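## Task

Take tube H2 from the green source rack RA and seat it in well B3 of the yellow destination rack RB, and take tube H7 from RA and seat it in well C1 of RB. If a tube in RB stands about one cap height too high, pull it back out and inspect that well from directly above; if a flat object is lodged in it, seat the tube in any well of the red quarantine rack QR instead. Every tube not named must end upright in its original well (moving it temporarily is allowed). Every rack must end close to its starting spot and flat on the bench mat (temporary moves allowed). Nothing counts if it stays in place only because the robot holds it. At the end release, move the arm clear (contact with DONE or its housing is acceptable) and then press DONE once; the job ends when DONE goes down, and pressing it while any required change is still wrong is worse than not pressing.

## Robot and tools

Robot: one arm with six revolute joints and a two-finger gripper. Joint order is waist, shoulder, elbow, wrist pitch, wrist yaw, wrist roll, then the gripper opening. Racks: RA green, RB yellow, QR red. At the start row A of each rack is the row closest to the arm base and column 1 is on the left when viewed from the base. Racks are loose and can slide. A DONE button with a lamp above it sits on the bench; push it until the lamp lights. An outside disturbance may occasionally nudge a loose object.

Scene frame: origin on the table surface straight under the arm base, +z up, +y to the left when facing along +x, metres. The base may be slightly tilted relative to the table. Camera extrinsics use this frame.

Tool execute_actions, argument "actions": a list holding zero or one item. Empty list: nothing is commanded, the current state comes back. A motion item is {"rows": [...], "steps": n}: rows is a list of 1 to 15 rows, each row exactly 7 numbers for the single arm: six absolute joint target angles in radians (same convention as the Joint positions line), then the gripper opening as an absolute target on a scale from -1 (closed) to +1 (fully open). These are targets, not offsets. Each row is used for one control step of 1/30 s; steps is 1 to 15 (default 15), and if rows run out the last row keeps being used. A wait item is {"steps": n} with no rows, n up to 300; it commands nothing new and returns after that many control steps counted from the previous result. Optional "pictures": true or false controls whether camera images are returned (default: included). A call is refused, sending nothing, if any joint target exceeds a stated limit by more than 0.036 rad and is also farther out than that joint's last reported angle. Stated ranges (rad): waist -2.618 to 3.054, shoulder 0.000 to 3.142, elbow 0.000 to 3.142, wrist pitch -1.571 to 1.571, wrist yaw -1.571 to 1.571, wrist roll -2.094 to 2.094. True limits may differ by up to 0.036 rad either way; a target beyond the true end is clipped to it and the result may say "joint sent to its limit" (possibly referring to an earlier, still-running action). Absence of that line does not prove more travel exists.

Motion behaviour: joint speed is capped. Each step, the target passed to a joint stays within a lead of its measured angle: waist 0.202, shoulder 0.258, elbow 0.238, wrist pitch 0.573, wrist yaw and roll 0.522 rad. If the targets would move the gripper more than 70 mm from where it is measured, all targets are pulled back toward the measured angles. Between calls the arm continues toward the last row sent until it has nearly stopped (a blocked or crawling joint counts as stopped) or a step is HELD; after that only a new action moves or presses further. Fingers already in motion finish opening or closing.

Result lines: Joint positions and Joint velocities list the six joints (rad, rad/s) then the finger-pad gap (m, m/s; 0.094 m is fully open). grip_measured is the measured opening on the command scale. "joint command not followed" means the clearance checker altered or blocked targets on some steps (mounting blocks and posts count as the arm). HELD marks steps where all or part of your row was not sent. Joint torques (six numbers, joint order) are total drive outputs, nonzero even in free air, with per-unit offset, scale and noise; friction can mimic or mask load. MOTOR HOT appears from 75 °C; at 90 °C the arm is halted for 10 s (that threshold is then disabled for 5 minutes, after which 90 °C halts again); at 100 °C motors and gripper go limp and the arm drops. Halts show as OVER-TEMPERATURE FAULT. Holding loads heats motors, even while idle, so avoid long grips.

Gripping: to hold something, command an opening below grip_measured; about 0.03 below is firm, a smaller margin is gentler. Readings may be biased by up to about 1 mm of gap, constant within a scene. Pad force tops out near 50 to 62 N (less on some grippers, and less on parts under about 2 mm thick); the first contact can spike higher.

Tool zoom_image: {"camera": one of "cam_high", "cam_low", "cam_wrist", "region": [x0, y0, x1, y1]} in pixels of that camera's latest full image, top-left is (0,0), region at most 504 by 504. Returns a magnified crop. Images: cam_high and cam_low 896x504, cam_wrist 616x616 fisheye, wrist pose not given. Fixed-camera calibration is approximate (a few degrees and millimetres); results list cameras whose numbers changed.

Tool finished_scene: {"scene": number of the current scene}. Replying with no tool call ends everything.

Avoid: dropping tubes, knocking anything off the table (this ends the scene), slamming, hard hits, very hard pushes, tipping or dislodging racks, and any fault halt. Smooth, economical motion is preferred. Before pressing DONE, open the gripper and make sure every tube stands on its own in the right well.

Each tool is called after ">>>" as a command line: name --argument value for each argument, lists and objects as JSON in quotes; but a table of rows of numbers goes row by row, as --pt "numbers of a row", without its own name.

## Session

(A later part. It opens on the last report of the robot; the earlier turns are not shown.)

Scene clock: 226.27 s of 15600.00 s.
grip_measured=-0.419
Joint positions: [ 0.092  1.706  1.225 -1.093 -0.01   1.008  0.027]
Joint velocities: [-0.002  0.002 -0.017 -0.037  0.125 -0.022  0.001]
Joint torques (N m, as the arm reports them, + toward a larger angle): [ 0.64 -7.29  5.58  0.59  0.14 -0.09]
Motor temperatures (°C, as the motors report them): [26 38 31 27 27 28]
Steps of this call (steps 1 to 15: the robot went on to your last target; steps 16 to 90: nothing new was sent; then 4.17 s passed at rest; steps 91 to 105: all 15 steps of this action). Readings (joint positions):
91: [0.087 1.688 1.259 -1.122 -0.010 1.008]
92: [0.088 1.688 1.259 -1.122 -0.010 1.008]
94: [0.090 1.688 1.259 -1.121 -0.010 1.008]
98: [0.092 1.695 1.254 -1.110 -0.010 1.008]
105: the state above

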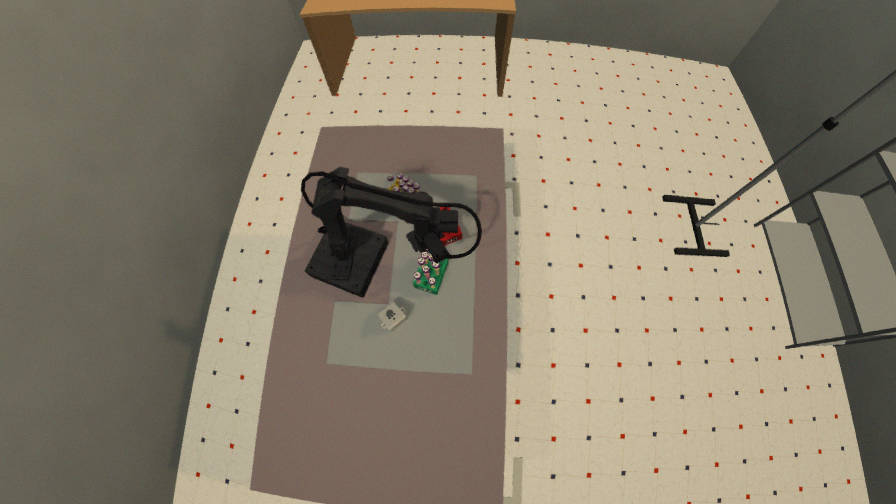

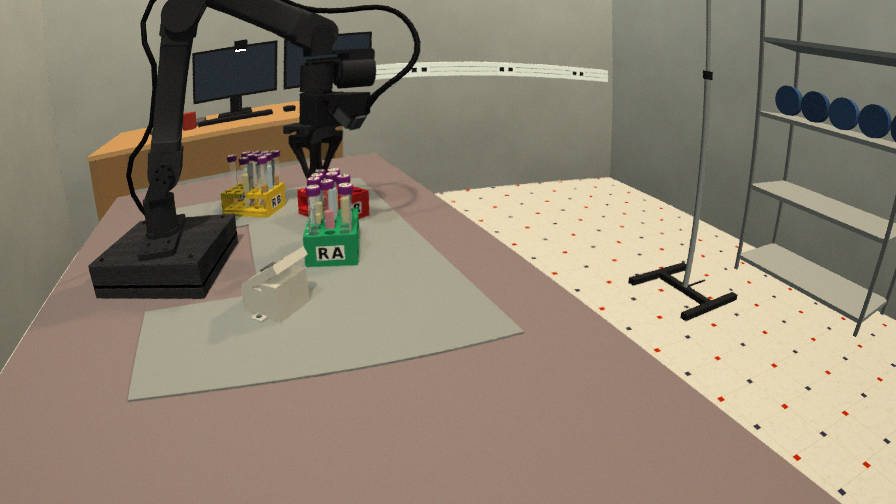

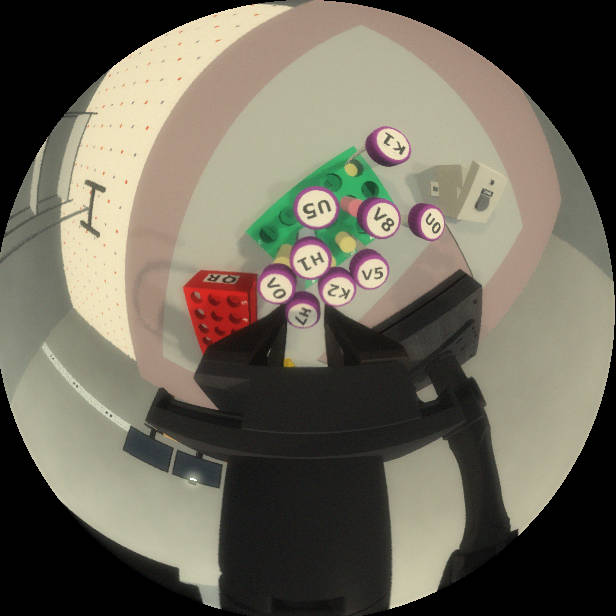

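>>> execute_actions --actions '[{"rows":[[0.092,1.704,1.222,-1.062,0,1.0,-0.44],[0.087,1.704,1.222,-1.058,0,1.0,-0.45],[0.083,1.704,1.222,-1.055,0,1.0,-0.46],[0.08,1.704,1.222,-1.052,0,1.0,-0.47],[0.077,1.704,1.222,-1.052,0,1.0,-0.48],[0.074,1.704,1.222,-1.052,0,1.0,-0.49],[0.071,1.704,1.222,-1.052,0,1.0,-0.49]],"steps":15}]'

>>> zoom_image --camera "cam_wrist" --region '[220, 230, 380, 380]'

Scene clock: 232.40 s of 15600.00 s.
grip_measured=-0.488
Joint positions: [ 0.08   1.706  1.224 -1.075 -0.014  1.008  0.024]
Joint velocities: [-0.002 -0.012  0.007 -0.081 -0.037 -0.051 -0.001]
Joint torques (N m, as the arm reports them, + toward a larger angle): [-1.05 -7.28  5.63  0.61  0.17 -0.1 ]
Motor temperatures (°C, as the motors report them): [26 38 31 27 27 28]
Steps of this call (steps 1 to 15: the robot went on to your last target; steps 16 to 100: nothing new was sent; then 2.30 s passed at rest; steps 101 to 115: all 15 steps of this action). Readings (joint positions):
101: [0.092 1.706 1.224 -1.085 -0.010 1.008]
102: [0.092 1.706 1.224 -1.084 -0.010 1.008]
104: [0.091 1.706 1.224 -1.080 -0.010 1.008]
108: [0.083 1.706 1.224 -1.075 -0.010 1.008]
115: the state above

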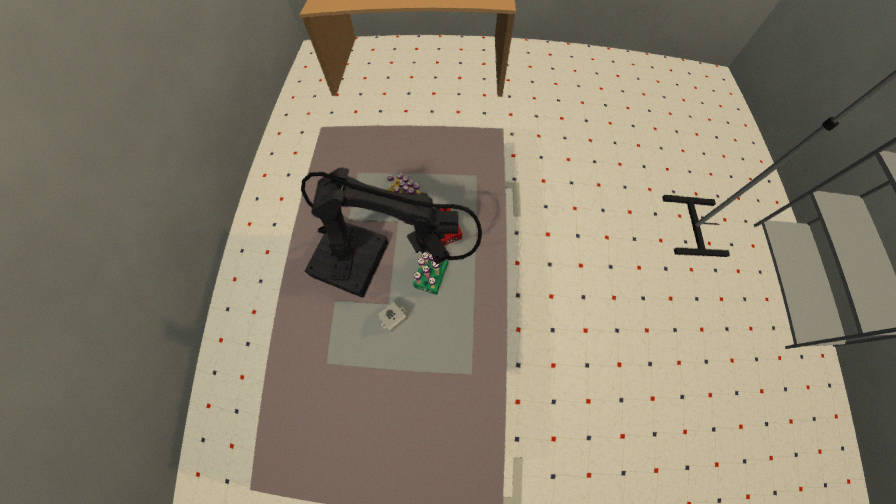

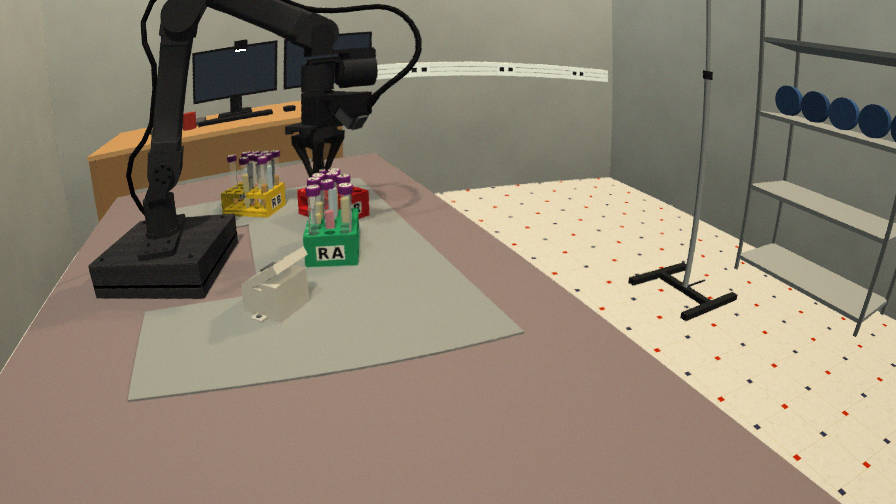

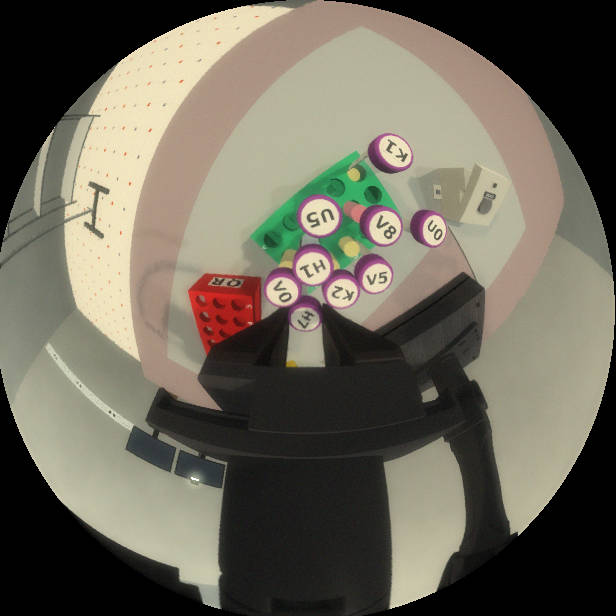

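Region (220, 230, 380, 380) of cam_wrist's 616x616 image, scaled by 3.150, with more detail than that image has; it fills the top 472 rows of this view, and the rest is white.

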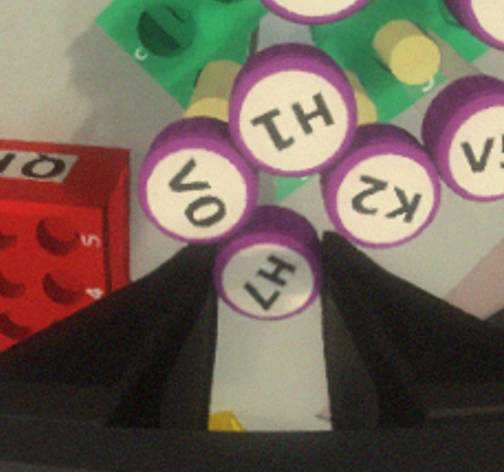

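>>> execute_actions --actions '[{"rows":[[0.076,1.7,1.23,-1.06,0,1.0,-0.53],[0.076,1.7,1.23,-1.06,0,1.0,-0.56],[0.076,1.7,1.23,-1.06,0,1.0,-0.585],[0.076,1.7,1.23,-1.06,0,1.0,-0.585],[0.076,1.7,1.23,-1.06,0,1.0,-0.585],[0.076,1.69,1.24,-1.07,0,1.0,-0.585],[0.078,1.68,1.255,-1.085,0,1.0,-0.585],[0.08,1.673,1.27,-1.1,0,1.0,-0.585],[0.08,1.669,1.285,-1.118,0,1.0,-0.585],[0.08,1.665,1.3,-1.136,0,1.0,-0.585],[0.08,1.662,1.315,-1.154,0,1.0,-0.585],[0.08,1.659,1.33,-1.172,0,1.0,-0.585],[0.08,1.656,1.345,-1.19,0,1.0,-0.585],[0.08,1.654,1.36,-1.208,0,1.0,-0.585],[0.08,1.652,1.375,-1.226,0,1.0,-0.585]],"steps":15}]'

Scene clock: 246.70 s of 15600.00 s.
grip_measured=-0.560
Joint positions: [ 0.08   1.699  1.31  -1.169 -0.014  1.008  0.021]
Joint velocities: [ 0.002 -0.115  0.442 -0.549  0.007 -0.051 -0.   ]
Joint torques (N m, as the arm reports them, + toward a larger angle): [ -0.14 -10.26   9.11   0.61   0.15  -0.08]
Motor temperatures (°C, as the motors report them): [26 38 31 27 27 28]
Steps of this call (steps 1 to 15: the robot went on to your last target; steps 16 to 90: nothing new was sent; then 10.80 s passed at rest; steps 91 to 105: all 15 steps of this action). Readings (joint positions):
91: [0.080 1.706 1.224 -1.075 -0.014 1.008]
92: [0.080 1.706 1.224 -1.075 -0.014 1.008]
94: [0.080 1.706 1.224 -1.075 -0.014 1.008]
98: [0.080 1.706 1.226 -1.077 -0.014 1.008]
105: the state above

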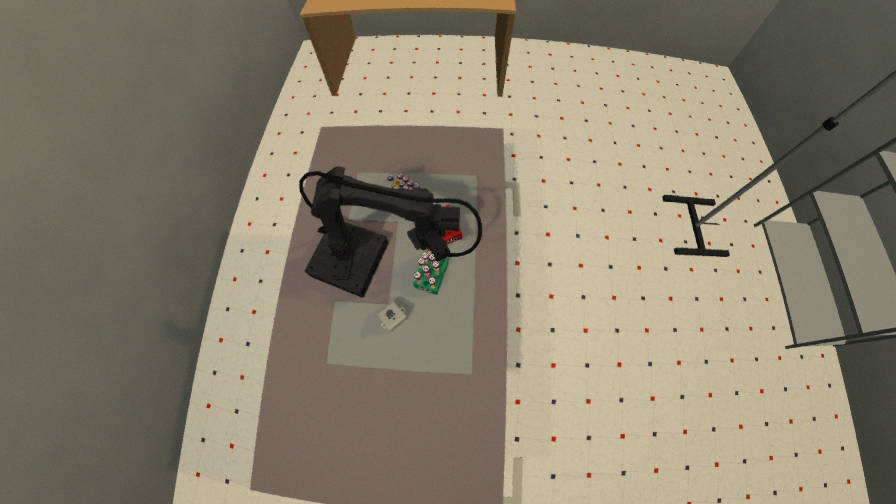

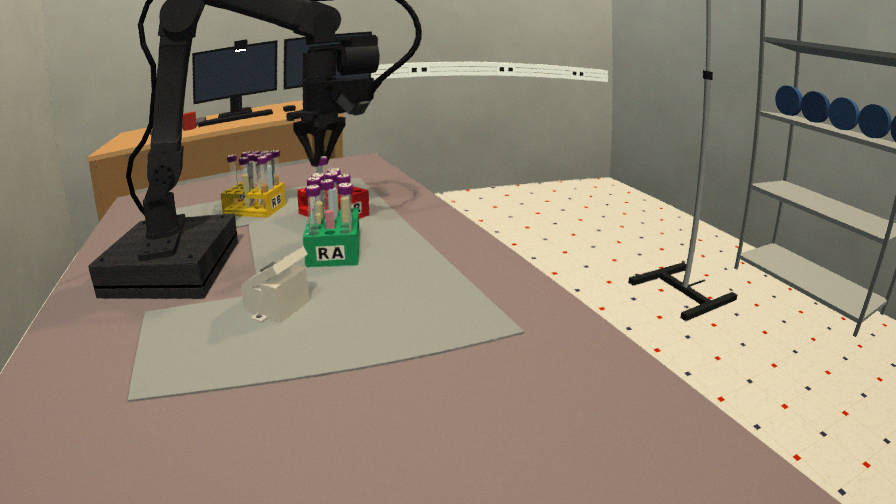

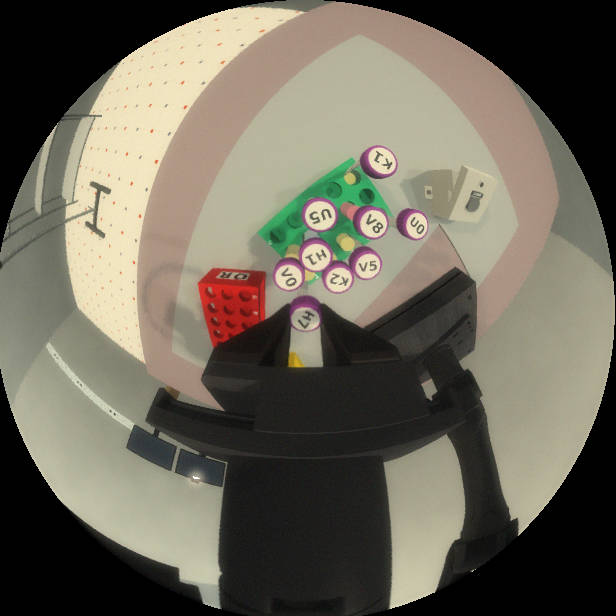

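>>> execute_actions --actions '[{"rows":[[0.08,1.652,1.4,-1.25,0,1.0,-0.585],[0.08,1.652,1.425,-1.278,0,1.0,-0.585],[0.08,1.652,1.45,-1.305,0,1.0,-0.585],[0.08,1.652,1.48,-1.335,0,1.0,-0.585],[0.08,1.652,1.51,-1.365,0,1.0,-0.585],[0.08,1.652,1.54,-1.395,0,0.97,-0.585],[0.09,1.652,1.57,-1.425,0,0.92,-0.585],[0.1,1.65,1.6,-1.455,0,0.86,-0.585],[0.12,1.65,1.63,-1.485,0,0.8,-0.585],[0.15,1.65,1.66,-1.515,0,0.74,-0.585],[0.19,1.65,1.69,-1.545,0,0.68,-0.585],[0.23,1.65,1.72,-1.57,0,0.62,-0.585],[0.28,1.65,1.75,-1.57,0,0.56,-0.585],[0.33,1.65,1.78,-1.57,0,0.5,-0.585],[0.39,1.65,1.805,-1.57,0,0.44,-0.585]],"steps":15}]' --pictures false

>>> execute_actions --actions '[{"rows":[[0.45,1.65,1.825,-1.57,0,0.37,-0.585],[0.51,1.655,1.84,-1.57,0,0.3,-0.585],[0.57,1.66,1.85,-1.57,0,0.23,-0.585],[0.63,1.665,1.86,-1.57,0,0.16,-0.585],[0.69,1.67,1.87,-1.57,0,0.09,-0.585],[0.75,1.675,1.88,-1.57,0,0.02,-0.585],[0.81,1.68,1.885,-1.57,0,-0.05,-0.585],[0.87,1.685,1.89,-1.57,0,-0.12,-0.585],[0.93,1.69,1.89,-1.57,0,-0.19,-0.585],[0.98,1.695,1.89,-1.57,0,-0.26,-0.585],[1.02,1.7,1.89,-1.57,0,-0.33,-0.585],[1.06,1.71,1.89,-1.57,0,-0.4,-0.585],[1.09,1.72,1.89,-1.57,0,-0.47,-0.585],[1.11,1.73,1.89,-1.57,0,-0.54,-0.585],[1.12,1.74,1.89,-1.57,0,-0.6,-0.585]],"steps":15}]' --pictures false

>>> execute_actions --actions '[{"rows":[[1.127,1.75,1.89,-1.57,0,-0.65,-0.585],[1.127,1.76,1.89,-1.57,0,-0.65,-0.585],[1.127,1.77,1.89,-1.57,0,-0.65,-0.585],[1.127,1.78,1.89,-1.57,0,-0.65,-0.585],[1.127,1.79,1.89,-1.57,0,-0.65,-0.585]],"steps":15}]'

>>> zoom_image --camera "cam_wrist" --region '[220, 200, 400, 380]'

>>> zoom_image --camera "cam_low" --region '[190, 60, 330, 230]'

Scene clock: 260.97 s of 15600.00 s.
grip_measured=-0.560
Joint positions: [ 0.281  1.677  1.727 -1.502  0.     0.671  0.021]
Joint velocities: [ 1.521  0.002  0.818 -0.286  0.007 -1.56   0.001]
Joint torques (N m, as the arm reports them, + toward a larger angle): [ 1.79 -9.08  8.15  0.44 -0.05 -0.08]
Motor temperatures (°C, as the motors report them): [26 39 32 27 27 28]
Steps of this call (steps 1 to 30: the robot went on to your last target; steps 31 to 90: nothing new was sent; then 10.77 s passed at rest; steps 91 to 105: all 15 steps of this action). Readings (joint positions):
91: [0.080 1.677 1.348 -1.217 -0.013 1.008]
92: [0.080 1.677 1.357 -1.227 -0.013 1.008]
94: [0.080 1.677 1.393 -1.261 -0.013 1.008]
98: [0.082 1.677 1.515 -1.349 -0.014 0.969]
105: the state above

Scene clock: 261.47 s of 15600.00 s.
grip_measured=-0.560
Joint positions: [ 1.1    1.723  1.859 -1.547 -0.008 -0.312  0.021]
Joint velocities: [ 0.686  0.276 -0.002 -0.095 -0.066 -1.971  0.001]
Joint torques (N m, as the arm reports them, + toward a larger angle): [-2.31 -7.18  8.28  0.59  0.16  0.  ]
Motor temperatures (°C, as the motors report them): [26 39 32 27 27 28]
Steps of this call (steps 1 to 15: all 15 steps of this action). Readings (joint positions):
1: [0.338 1.677 1.754 -1.510 0.001 0.615]
2: [0.398 1.677 1.778 -1.515 0.001 0.557]
4: [0.524 1.677 1.813 -1.518 0.000 0.433]
8: [0.769 1.681 1.850 -1.529 -0.002 0.170]
15: the state above

Scene clock: 261.97 s of 15600.00 s.
grip_measured=-0.560
Joint positions: [ 1.134  1.805  1.859 -1.56  -0.001 -0.631  0.021]
Joint velocities: [-0.002 -0.017 -0.007 -0.037 -0.007 -0.081 -0.001]
Joint torques (N m, as the arm reports them, + toward a larger angle): [-0.68 -9.11  8.31  0.45  0.02 -0.09]
Motor temperatures (°C, as the motors report them): [26 39 32 27 27 28]
Steps of this call (steps 1 to 15: all 15 steps of this action). Readings (joint positions):
1: [1.119 1.733 1.859 -1.550 -0.009 -0.377]
2: [1.130 1.743 1.859 -1.553 -0.009 -0.431]
4: [1.135 1.765 1.859 -1.557 -0.009 -0.508]
8: [1.134 1.799 1.859 -1.559 -0.003 -0.588]
15: the state above

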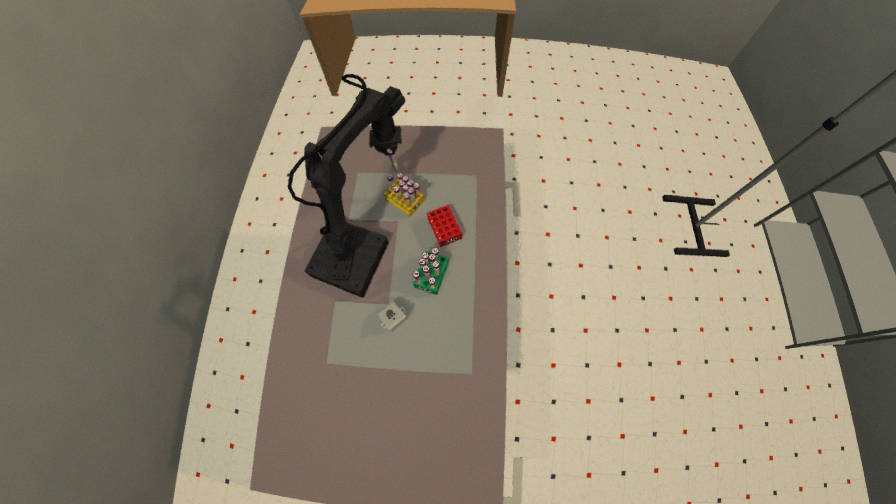

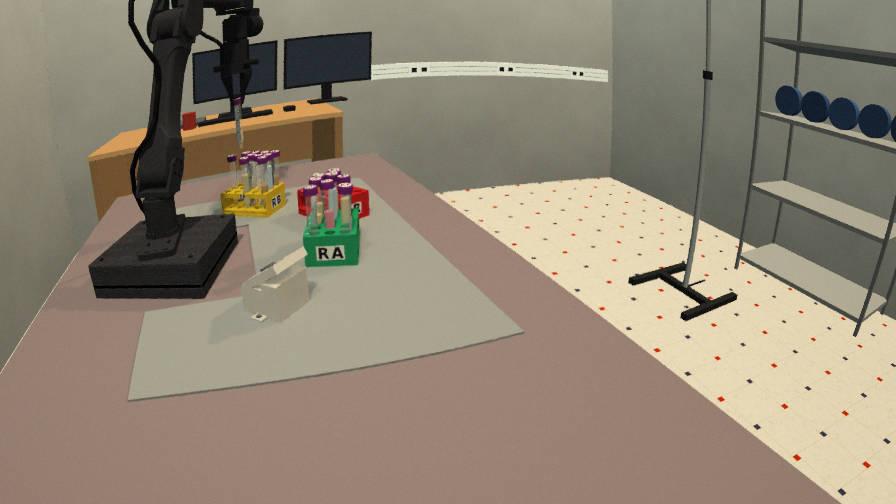

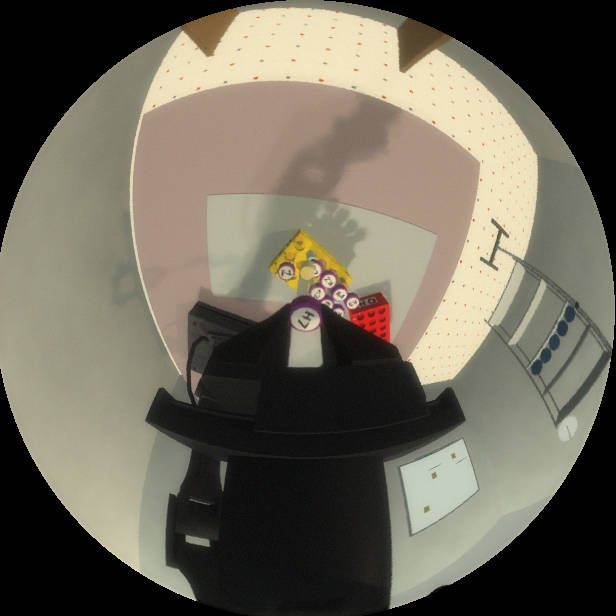

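Region (220, 200, 400, 380) of cam_wrist's 616x616 image, scaled by 2.800, with more detail than that image has.

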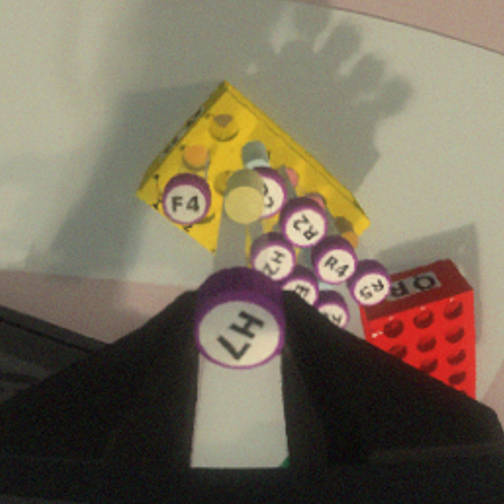

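Region (190, 60, 330, 230) of cam_low's 896x504 image, scaled by 2.965, with more detail than that image has; it fills the left 415 columns of this view, and the rest is white.

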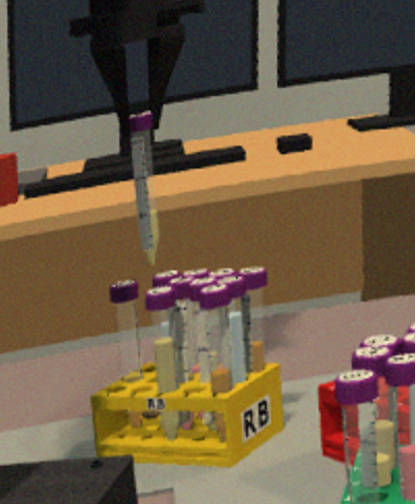

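>>> zoom_image --camera "cam_wrist" --region '[270, 220, 340, 290]'

Region (270, 220, 340, 290) of cam_wrist's 616x616 image, scaled by 7.200, with more detail than that image has.

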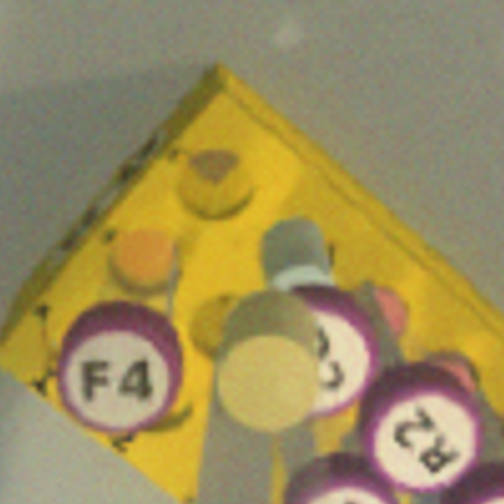

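>>> execute_actions --actions '[{"rows":[[1.145,1.8,1.87,-1.57,0,-0.62,-0.585],[1.155,1.805,1.86,-1.57,0,-0.62,-0.585],[1.163,1.81,1.85,-1.565,0,-0.62,-0.585],[1.168,1.815,1.84,-1.555,0,-0.62,-0.585],[1.168,1.82,1.825,-1.54,0,-0.62,-0.585],[1.168,1.825,1.81,-1.52,0,-0.62,-0.585],[1.168,1.83,1.795,-1.5,0,-0.62,-0.585],[1.168,1.833,1.78,-1.48,0,-0.62,-0.585],[1.168,1.833,1.76,-1.455,0,-0.62,-0.585],[1.168,1.833,1.74,-1.43,0,-0.62,-0.585],[1.168,1.833,1.72,-1.405,0,-0.62,-0.585],[1.168,1.833,1.7,-1.385,0,-0.62,-0.585],[1.168,1.833,1.68,-1.365,0,-0.62,-0.585],[1.168,1.833,1.66,-1.35,0,-0.62,-0.585],[1.168,1.833,1.64,-1.34,0,-0.62,-0.585]],"steps":15}]' --pictures false

>>> execute_actions --actions '[{"steps":14}]'

>>> zoom_image --camera "cam_wrist" --region '[250, 210, 370, 330]'

>>> zoom_image --camera "cam_low" --region '[210, 120, 300, 225]'

Scene clock: 273.10 s of 15600.00 s.
grip_measured=-0.560
Joint positions: [ 1.164  1.841  1.673 -1.426  0.003 -0.629  0.021]
Joint velocities: [-0.012  0.027 -0.603  0.447  0.11   0.022  0.   ]
Joint torques (N m, as the arm reports them, + toward a larger angle): [ 0.38 -9.24  6.08  0.46 -0.01  0.1 ]
Motor temperatures (°C, as the motors report them): [26 39 32 27 27 28]
Steps of this call (steps 1 to 30: the robot went on to your last target; steps 31 to 90: nothing new was sent; then 7.63 s passed at rest; steps 91 to 105: all 15 steps of this action). Readings (joint positions):
91: [1.134 1.805 1.859 -1.561 0.000 -0.640]
92: [1.136 1.805 1.859 -1.561 0.001 -0.638]
94: [1.145 1.805 1.858 -1.561 0.003 -0.634]
98: [1.163 1.812 1.815 -1.545 0.003 -0.631]
105: the state above

Scene clock: 273.57 s of 15600.00 s.
grip_measured=-0.560
Joint positions: [ 1.164  1.849  1.636 -1.364  0.003 -0.628  0.021]
Joint velocities: [ 0.002  0.002 -0.012 -0.007  0.051 -0.037 -0.   ]
Joint torques (N m, as the arm reports them, + toward a larger angle): [ 0.37 -9.73  6.21  0.58 -0.02  0.09]
Motor temperatures (°C, as the motors report them): [26 39 32 27 27 28]
Steps of this call (steps 1 to 14: the robot went on to your last target). Readings (joint positions):
1: [1.164 1.843 1.656 -1.413 0.003 -0.629]
2: [1.164 1.845 1.645 -1.405 0.003 -0.629]
4: [1.164 1.849 1.637 -1.392 0.003 -0.629]
8: [1.164 1.849 1.636 -1.373 0.003 -0.628]
14: the state above

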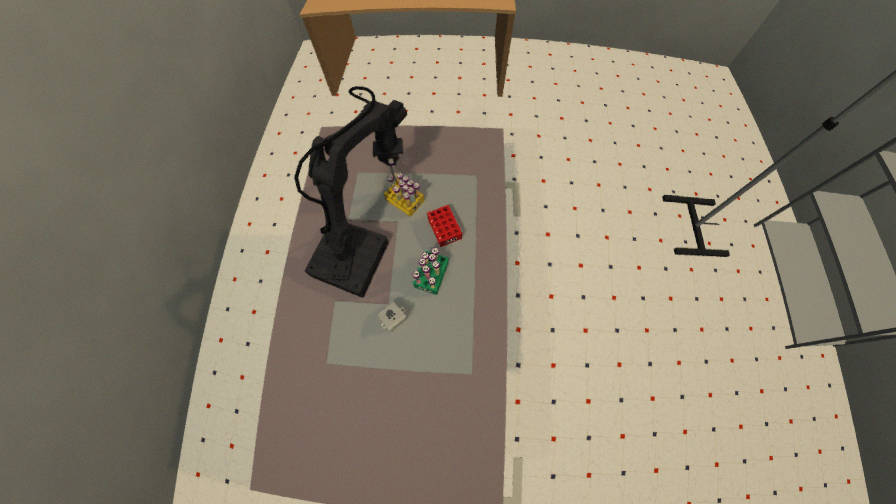

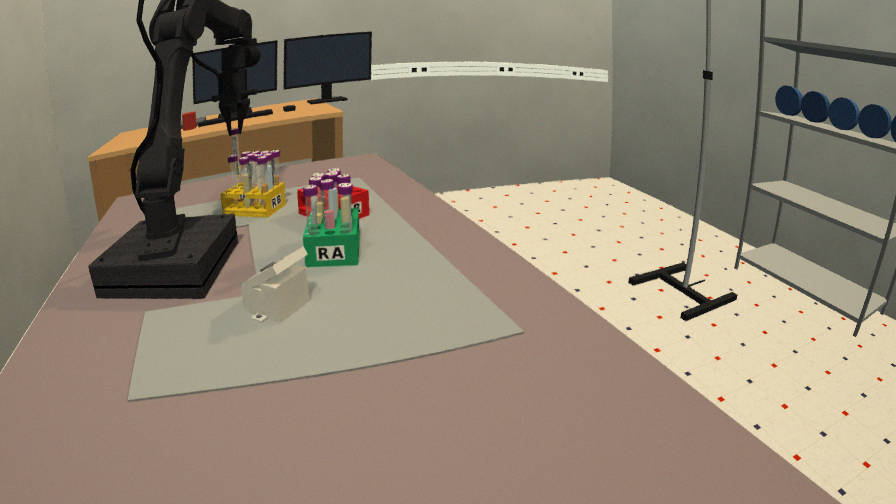

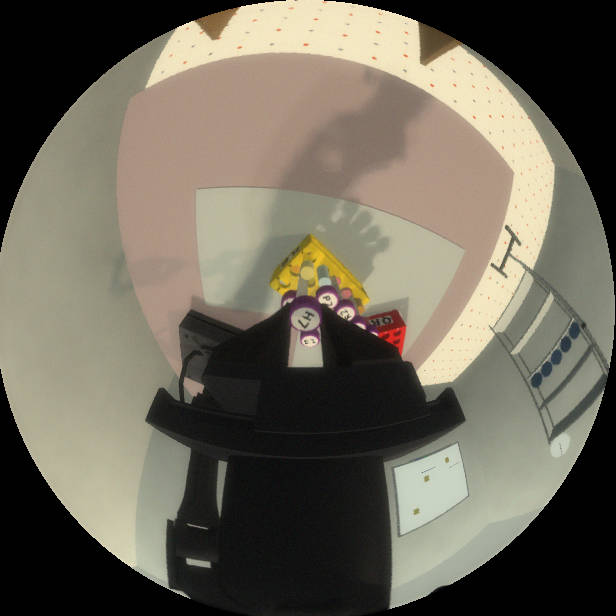

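Region (250, 210, 370, 330) of cam_wrist's 616x616 image, scaled by 4.200, with more detail than that image has.

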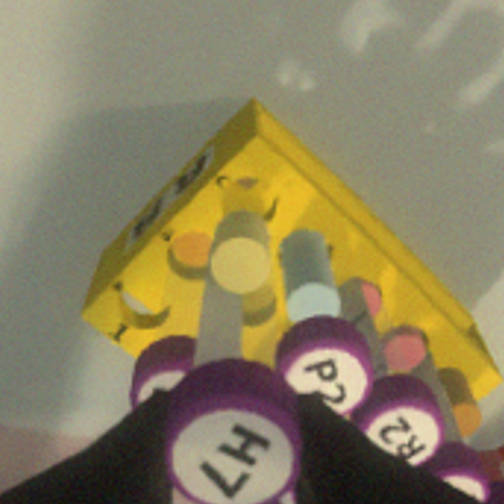

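Region (210, 120, 300, 225) of cam_low's 896x504 image, scaled by 4.800, with more detail than that image has; it fills the left 432 columns of this view, and the rest is white.

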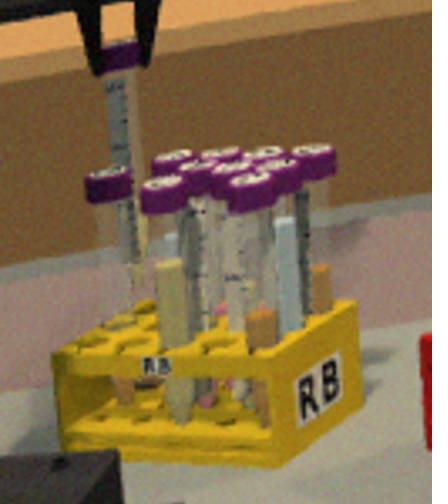

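>>> execute_actions --actions '[{"rows":[[1.168,1.833,1.632,-1.315,0,-0.62,-0.585],[1.168,1.833,1.625,-1.305,0,-0.62,-0.585],[1.168,1.833,1.617,-1.295,0,-0.62,-0.585],[1.168,1.833,1.609,-1.287,0,-0.62,-0.585],[1.168,1.833,1.601,-1.279,0,-0.62,-0.585],[1.168,1.833,1.593,-1.271,0,-0.62,-0.585],[1.168,1.833,1.585,-1.263,0,-0.62,-0.585],[1.168,1.833,1.577,-1.255,0,-0.62,-0.585],[1.168,1.833,1.569,-1.247,0,-0.62,-0.585],[1.168,1.833,1.561,-1.24,0,-0.62,-0.585],[1.168,1.833,1.553,-1.237,0,-0.62,-0.585],[1.168,1.833,1.545,-1.237,0,-0.62,-0.585]],"steps":15}]'

>>> zoom_image --camera "cam_wrist" --region '[250, 210, 370, 330]'

Scene clock: 278.27 s of 15600.00 s.
grip_measured=-0.560
Joint positions: [ 1.164  1.849  1.547 -1.272  0.003 -0.628  0.021]
Joint velocities: [-0.017  0.007 -0.046  0.022 -0.037 -0.007  0.   ]
Joint torques (N m, as the arm reports them, + toward a larger angle): [ 0.33 -9.81  5.9   0.64 -0.03  0.1 ]
Motor temperatures (°C, as the motors report them): [26 40 32 27 27 28]
Steps of this call (steps 1 to 30: the robot went on to your last target; steps 31 to 90: nothing new was sent; then 1.20 s passed at rest; steps 91 to 105: all 15 steps of this action). Readings (joint positions):
91: [1.164 1.849 1.636 -1.360 0.003 -0.628]
92: [1.164 1.849 1.636 -1.355 0.003 -0.628]
94: [1.164 1.849 1.629 -1.338 0.003 -0.628]
98: [1.164 1.849 1.595 -1.306 0.003 -0.628]
105: the state above

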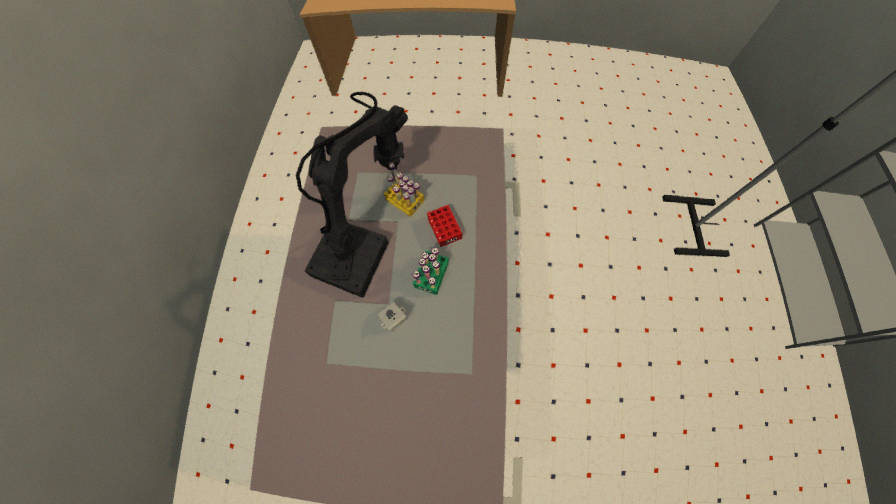

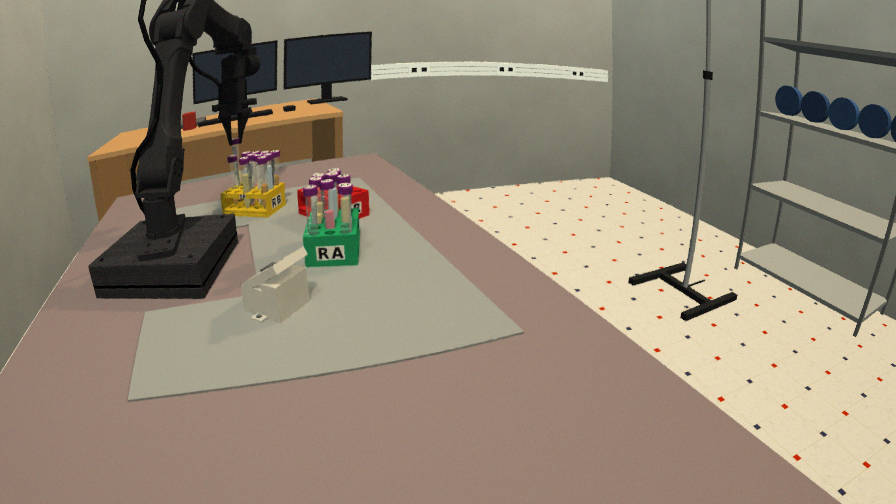

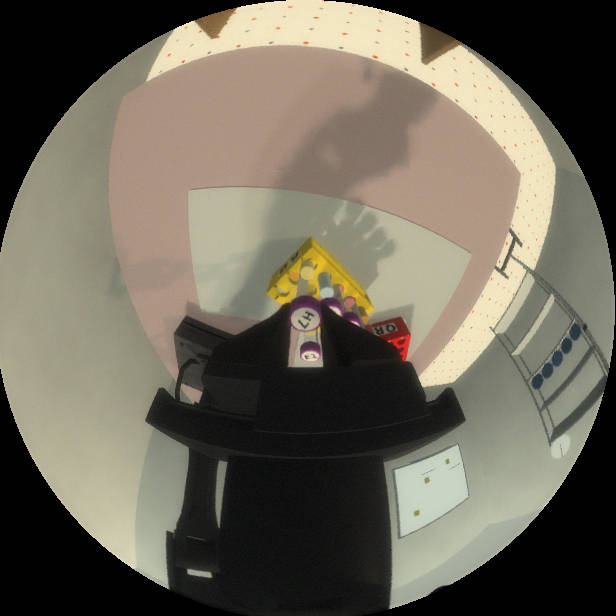

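Region (250, 210, 370, 330) of cam_wrist's 616x616 image, scaled by 4.200, with more detail than that image has.

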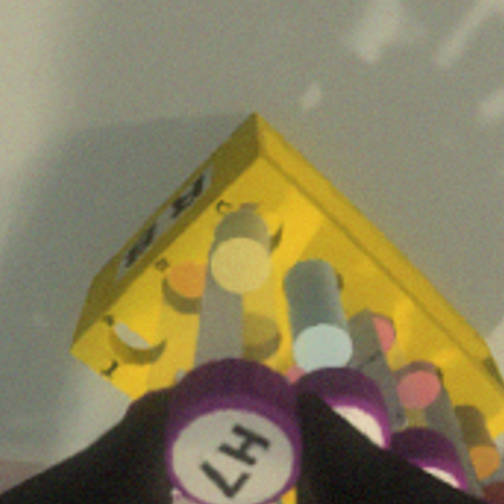

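Aligned and entering C1. Continuing down slowly.

>>> execute_actions --actions '[{"rows":[[1.168,1.835,1.538,-1.225,0,-0.62,-0.585],[1.168,1.835,1.531,-1.217,0,-0.62,-0.585],[1.168,1.835,1.524,-1.21,0,-0.62,-0.585],[1.168,1.835,1.517,-1.203,0,-0.62,-0.585],[1.168,1.835,1.51,-1.196,0,-0.62,-0.585],[1.168,1.835,1.503,-1.189,0,-0.62,-0.585],[1.168,1.835,1.496,-1.182,0,-0.62,-0.585],[1.168,1.835,1.489,-1.175,0,-0.62,-0.585],[1.168,1.835,1.482,-1.168,0,-0.62,-0.585],[1.168,1.835,1.475,-1.161,0,-0.62,-0.585],[1.168,1.835,1.468,-1.156,0,-0.62,-0.585],[1.168,1.835,1.461,-1.153,0,-0.62,-0.585]],"steps":15}]'

>>> zoom_image --camera "cam_low" --region '[210, 120, 300, 225]'

Scene clock: 281.60 s of 15600.00 s.
grip_measured=-0.560
Joint positions: [ 1.164  1.849  1.466 -1.185  0.014 -0.628  0.021]
Joint velocities: [ 0.012 -0.007 -0.056  0.066 -0.022  0.007 -0.001]
Joint torques (N m, as the arm reports them, + toward a larger angle): [ 0.34 -9.52  5.76  0.57 -0.14  0.09]
Motor temperatures (°C, as the motors report them): [26 40 32 27 27 28]
Steps of this call (steps 1 to 15: the robot went on to your last target; steps 16 to 85: nothing new was sent; steps 86 to 100: all 15 steps of this action). Readings (joint positions):
86: [1.164 1.849 1.546 -1.262 0.003 -0.628]
87: [1.164 1.849 1.545 -1.259 0.003 -0.628]
89: [1.164 1.849 1.536 -1.250 0.004 -0.628]
93: [1.164 1.849 1.505 -1.227 0.010 -0.628]
100: the state above

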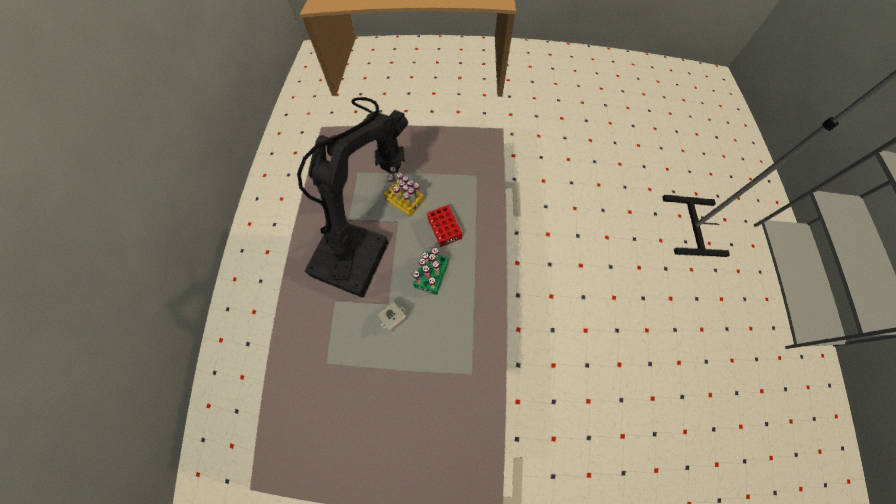

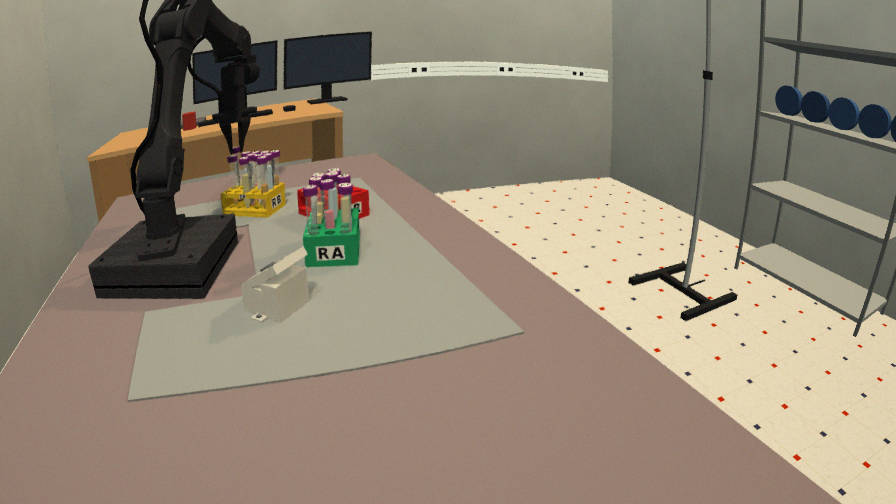

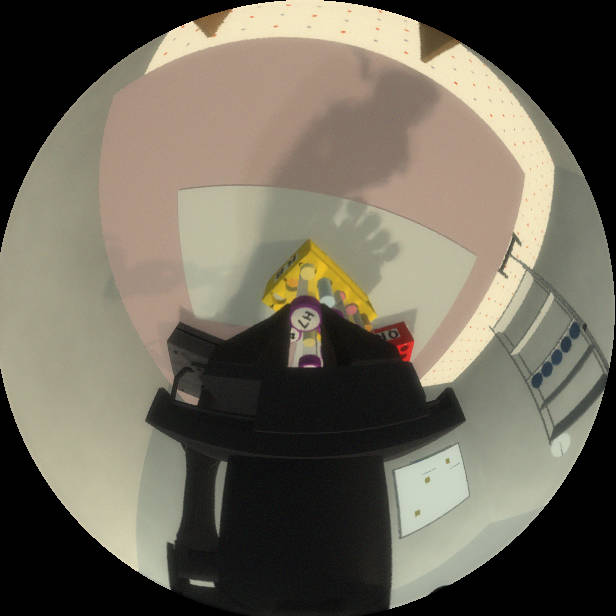

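Region (210, 120, 300, 225) of cam_low's 896x504 image, scaled by 4.800, with more detail than that image has; it fills the left 432 columns of this view, and the rest is white.

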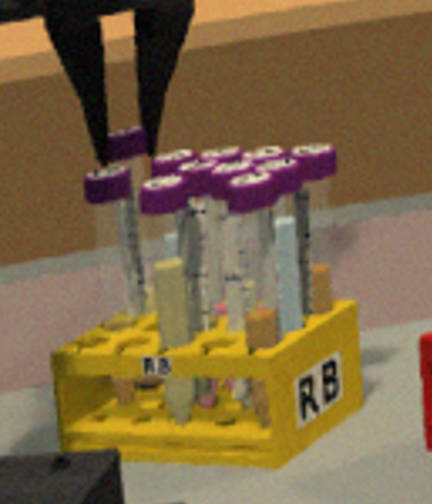

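>>> execute_actions --actions '[{"rows":[[1.166,1.835,1.466,-1.158,0,-0.62,-0.56],[1.166,1.835,1.466,-1.158,0,-0.62,-0.545],[1.166,1.835,1.466,-1.158,0,-0.62,-0.53],[1.166,1.835,1.466,-1.158,0,-0.62,-0.5],[1.166,1.835,1.466,-1.158,0,-0.62,-0.46]],"steps":15}]'

>>> zoom_image --camera "cam_low" --region '[210, 120, 300, 225]'

>>> zoom_image --camera "cam_wrist" --region '[220, 230, 380, 380]'

Scene clock: 285.23 s of 15600.00 s.
grip_measured=-0.462
Joint positions: [ 1.164  1.849  1.465 -1.18   0.012 -0.628  0.025]
Joint velocities: [-0.022 -0.012  0.012 -0.022 -0.007 -0.022  0.   ]
Joint torques (N m, as the arm reports them, + toward a larger angle): [ 0.13 -9.51  5.91  0.59 -0.13  0.09]
Motor temperatures (°C, as the motors report them): [26 40 31 27 27 28]
Steps of this call (steps 1 to 15: the robot went on to your last target; steps 16 to 90: nothing new was sent; then 0.13 s passed at rest; steps 91 to 105: all 15 steps of this action). Readings (joint positions):
91: [1.164 1.849 1.465 -1.181 0.014 -0.628]
92: [1.164 1.849 1.465 -1.181 0.014 -0.628]
94: [1.164 1.849 1.465 -1.181 0.014 -0.628]
98: [1.164 1.849 1.465 -1.180 0.013 -0.628]
105: the state above

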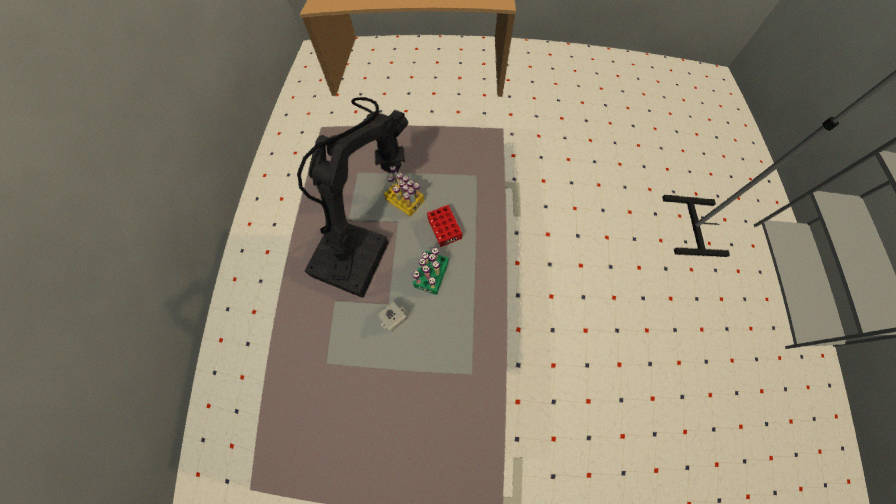

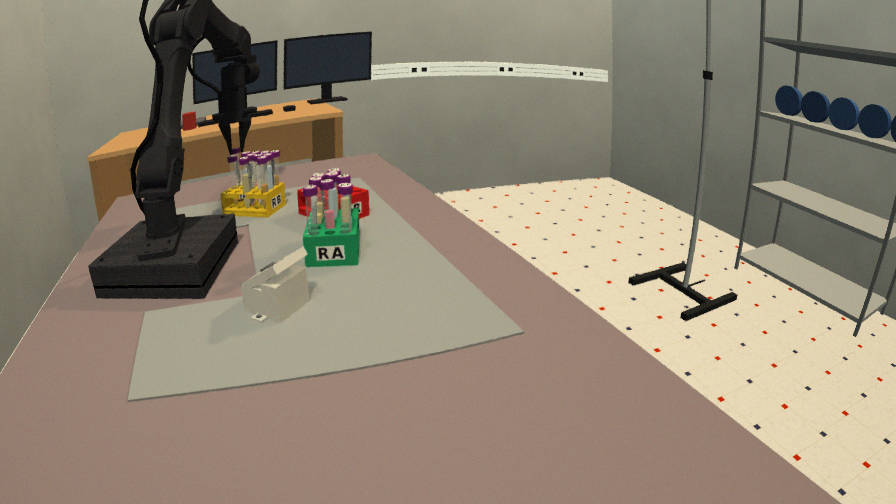

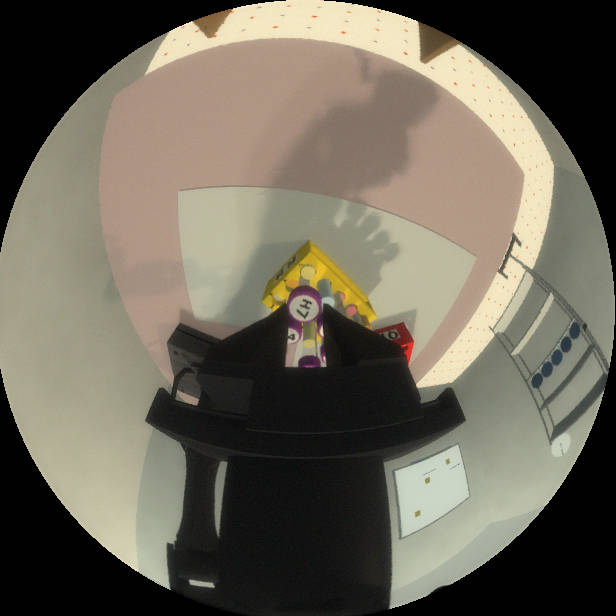

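Region (210, 120, 300, 225) of cam_low's 896x504 image, scaled by 4.800, with more detail than that image has; it fills the left 432 columns of this view, and the rest is white.

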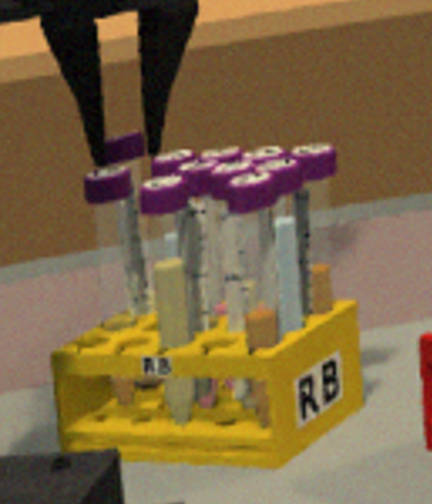

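Region (220, 230, 380, 380) of cam_wrist's 616x616 image, scaled by 3.150, with more detail than that image has; it fills the top 472 rows of this view, and the rest is white.

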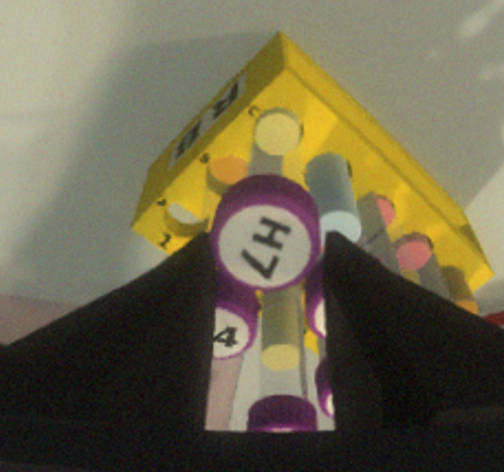

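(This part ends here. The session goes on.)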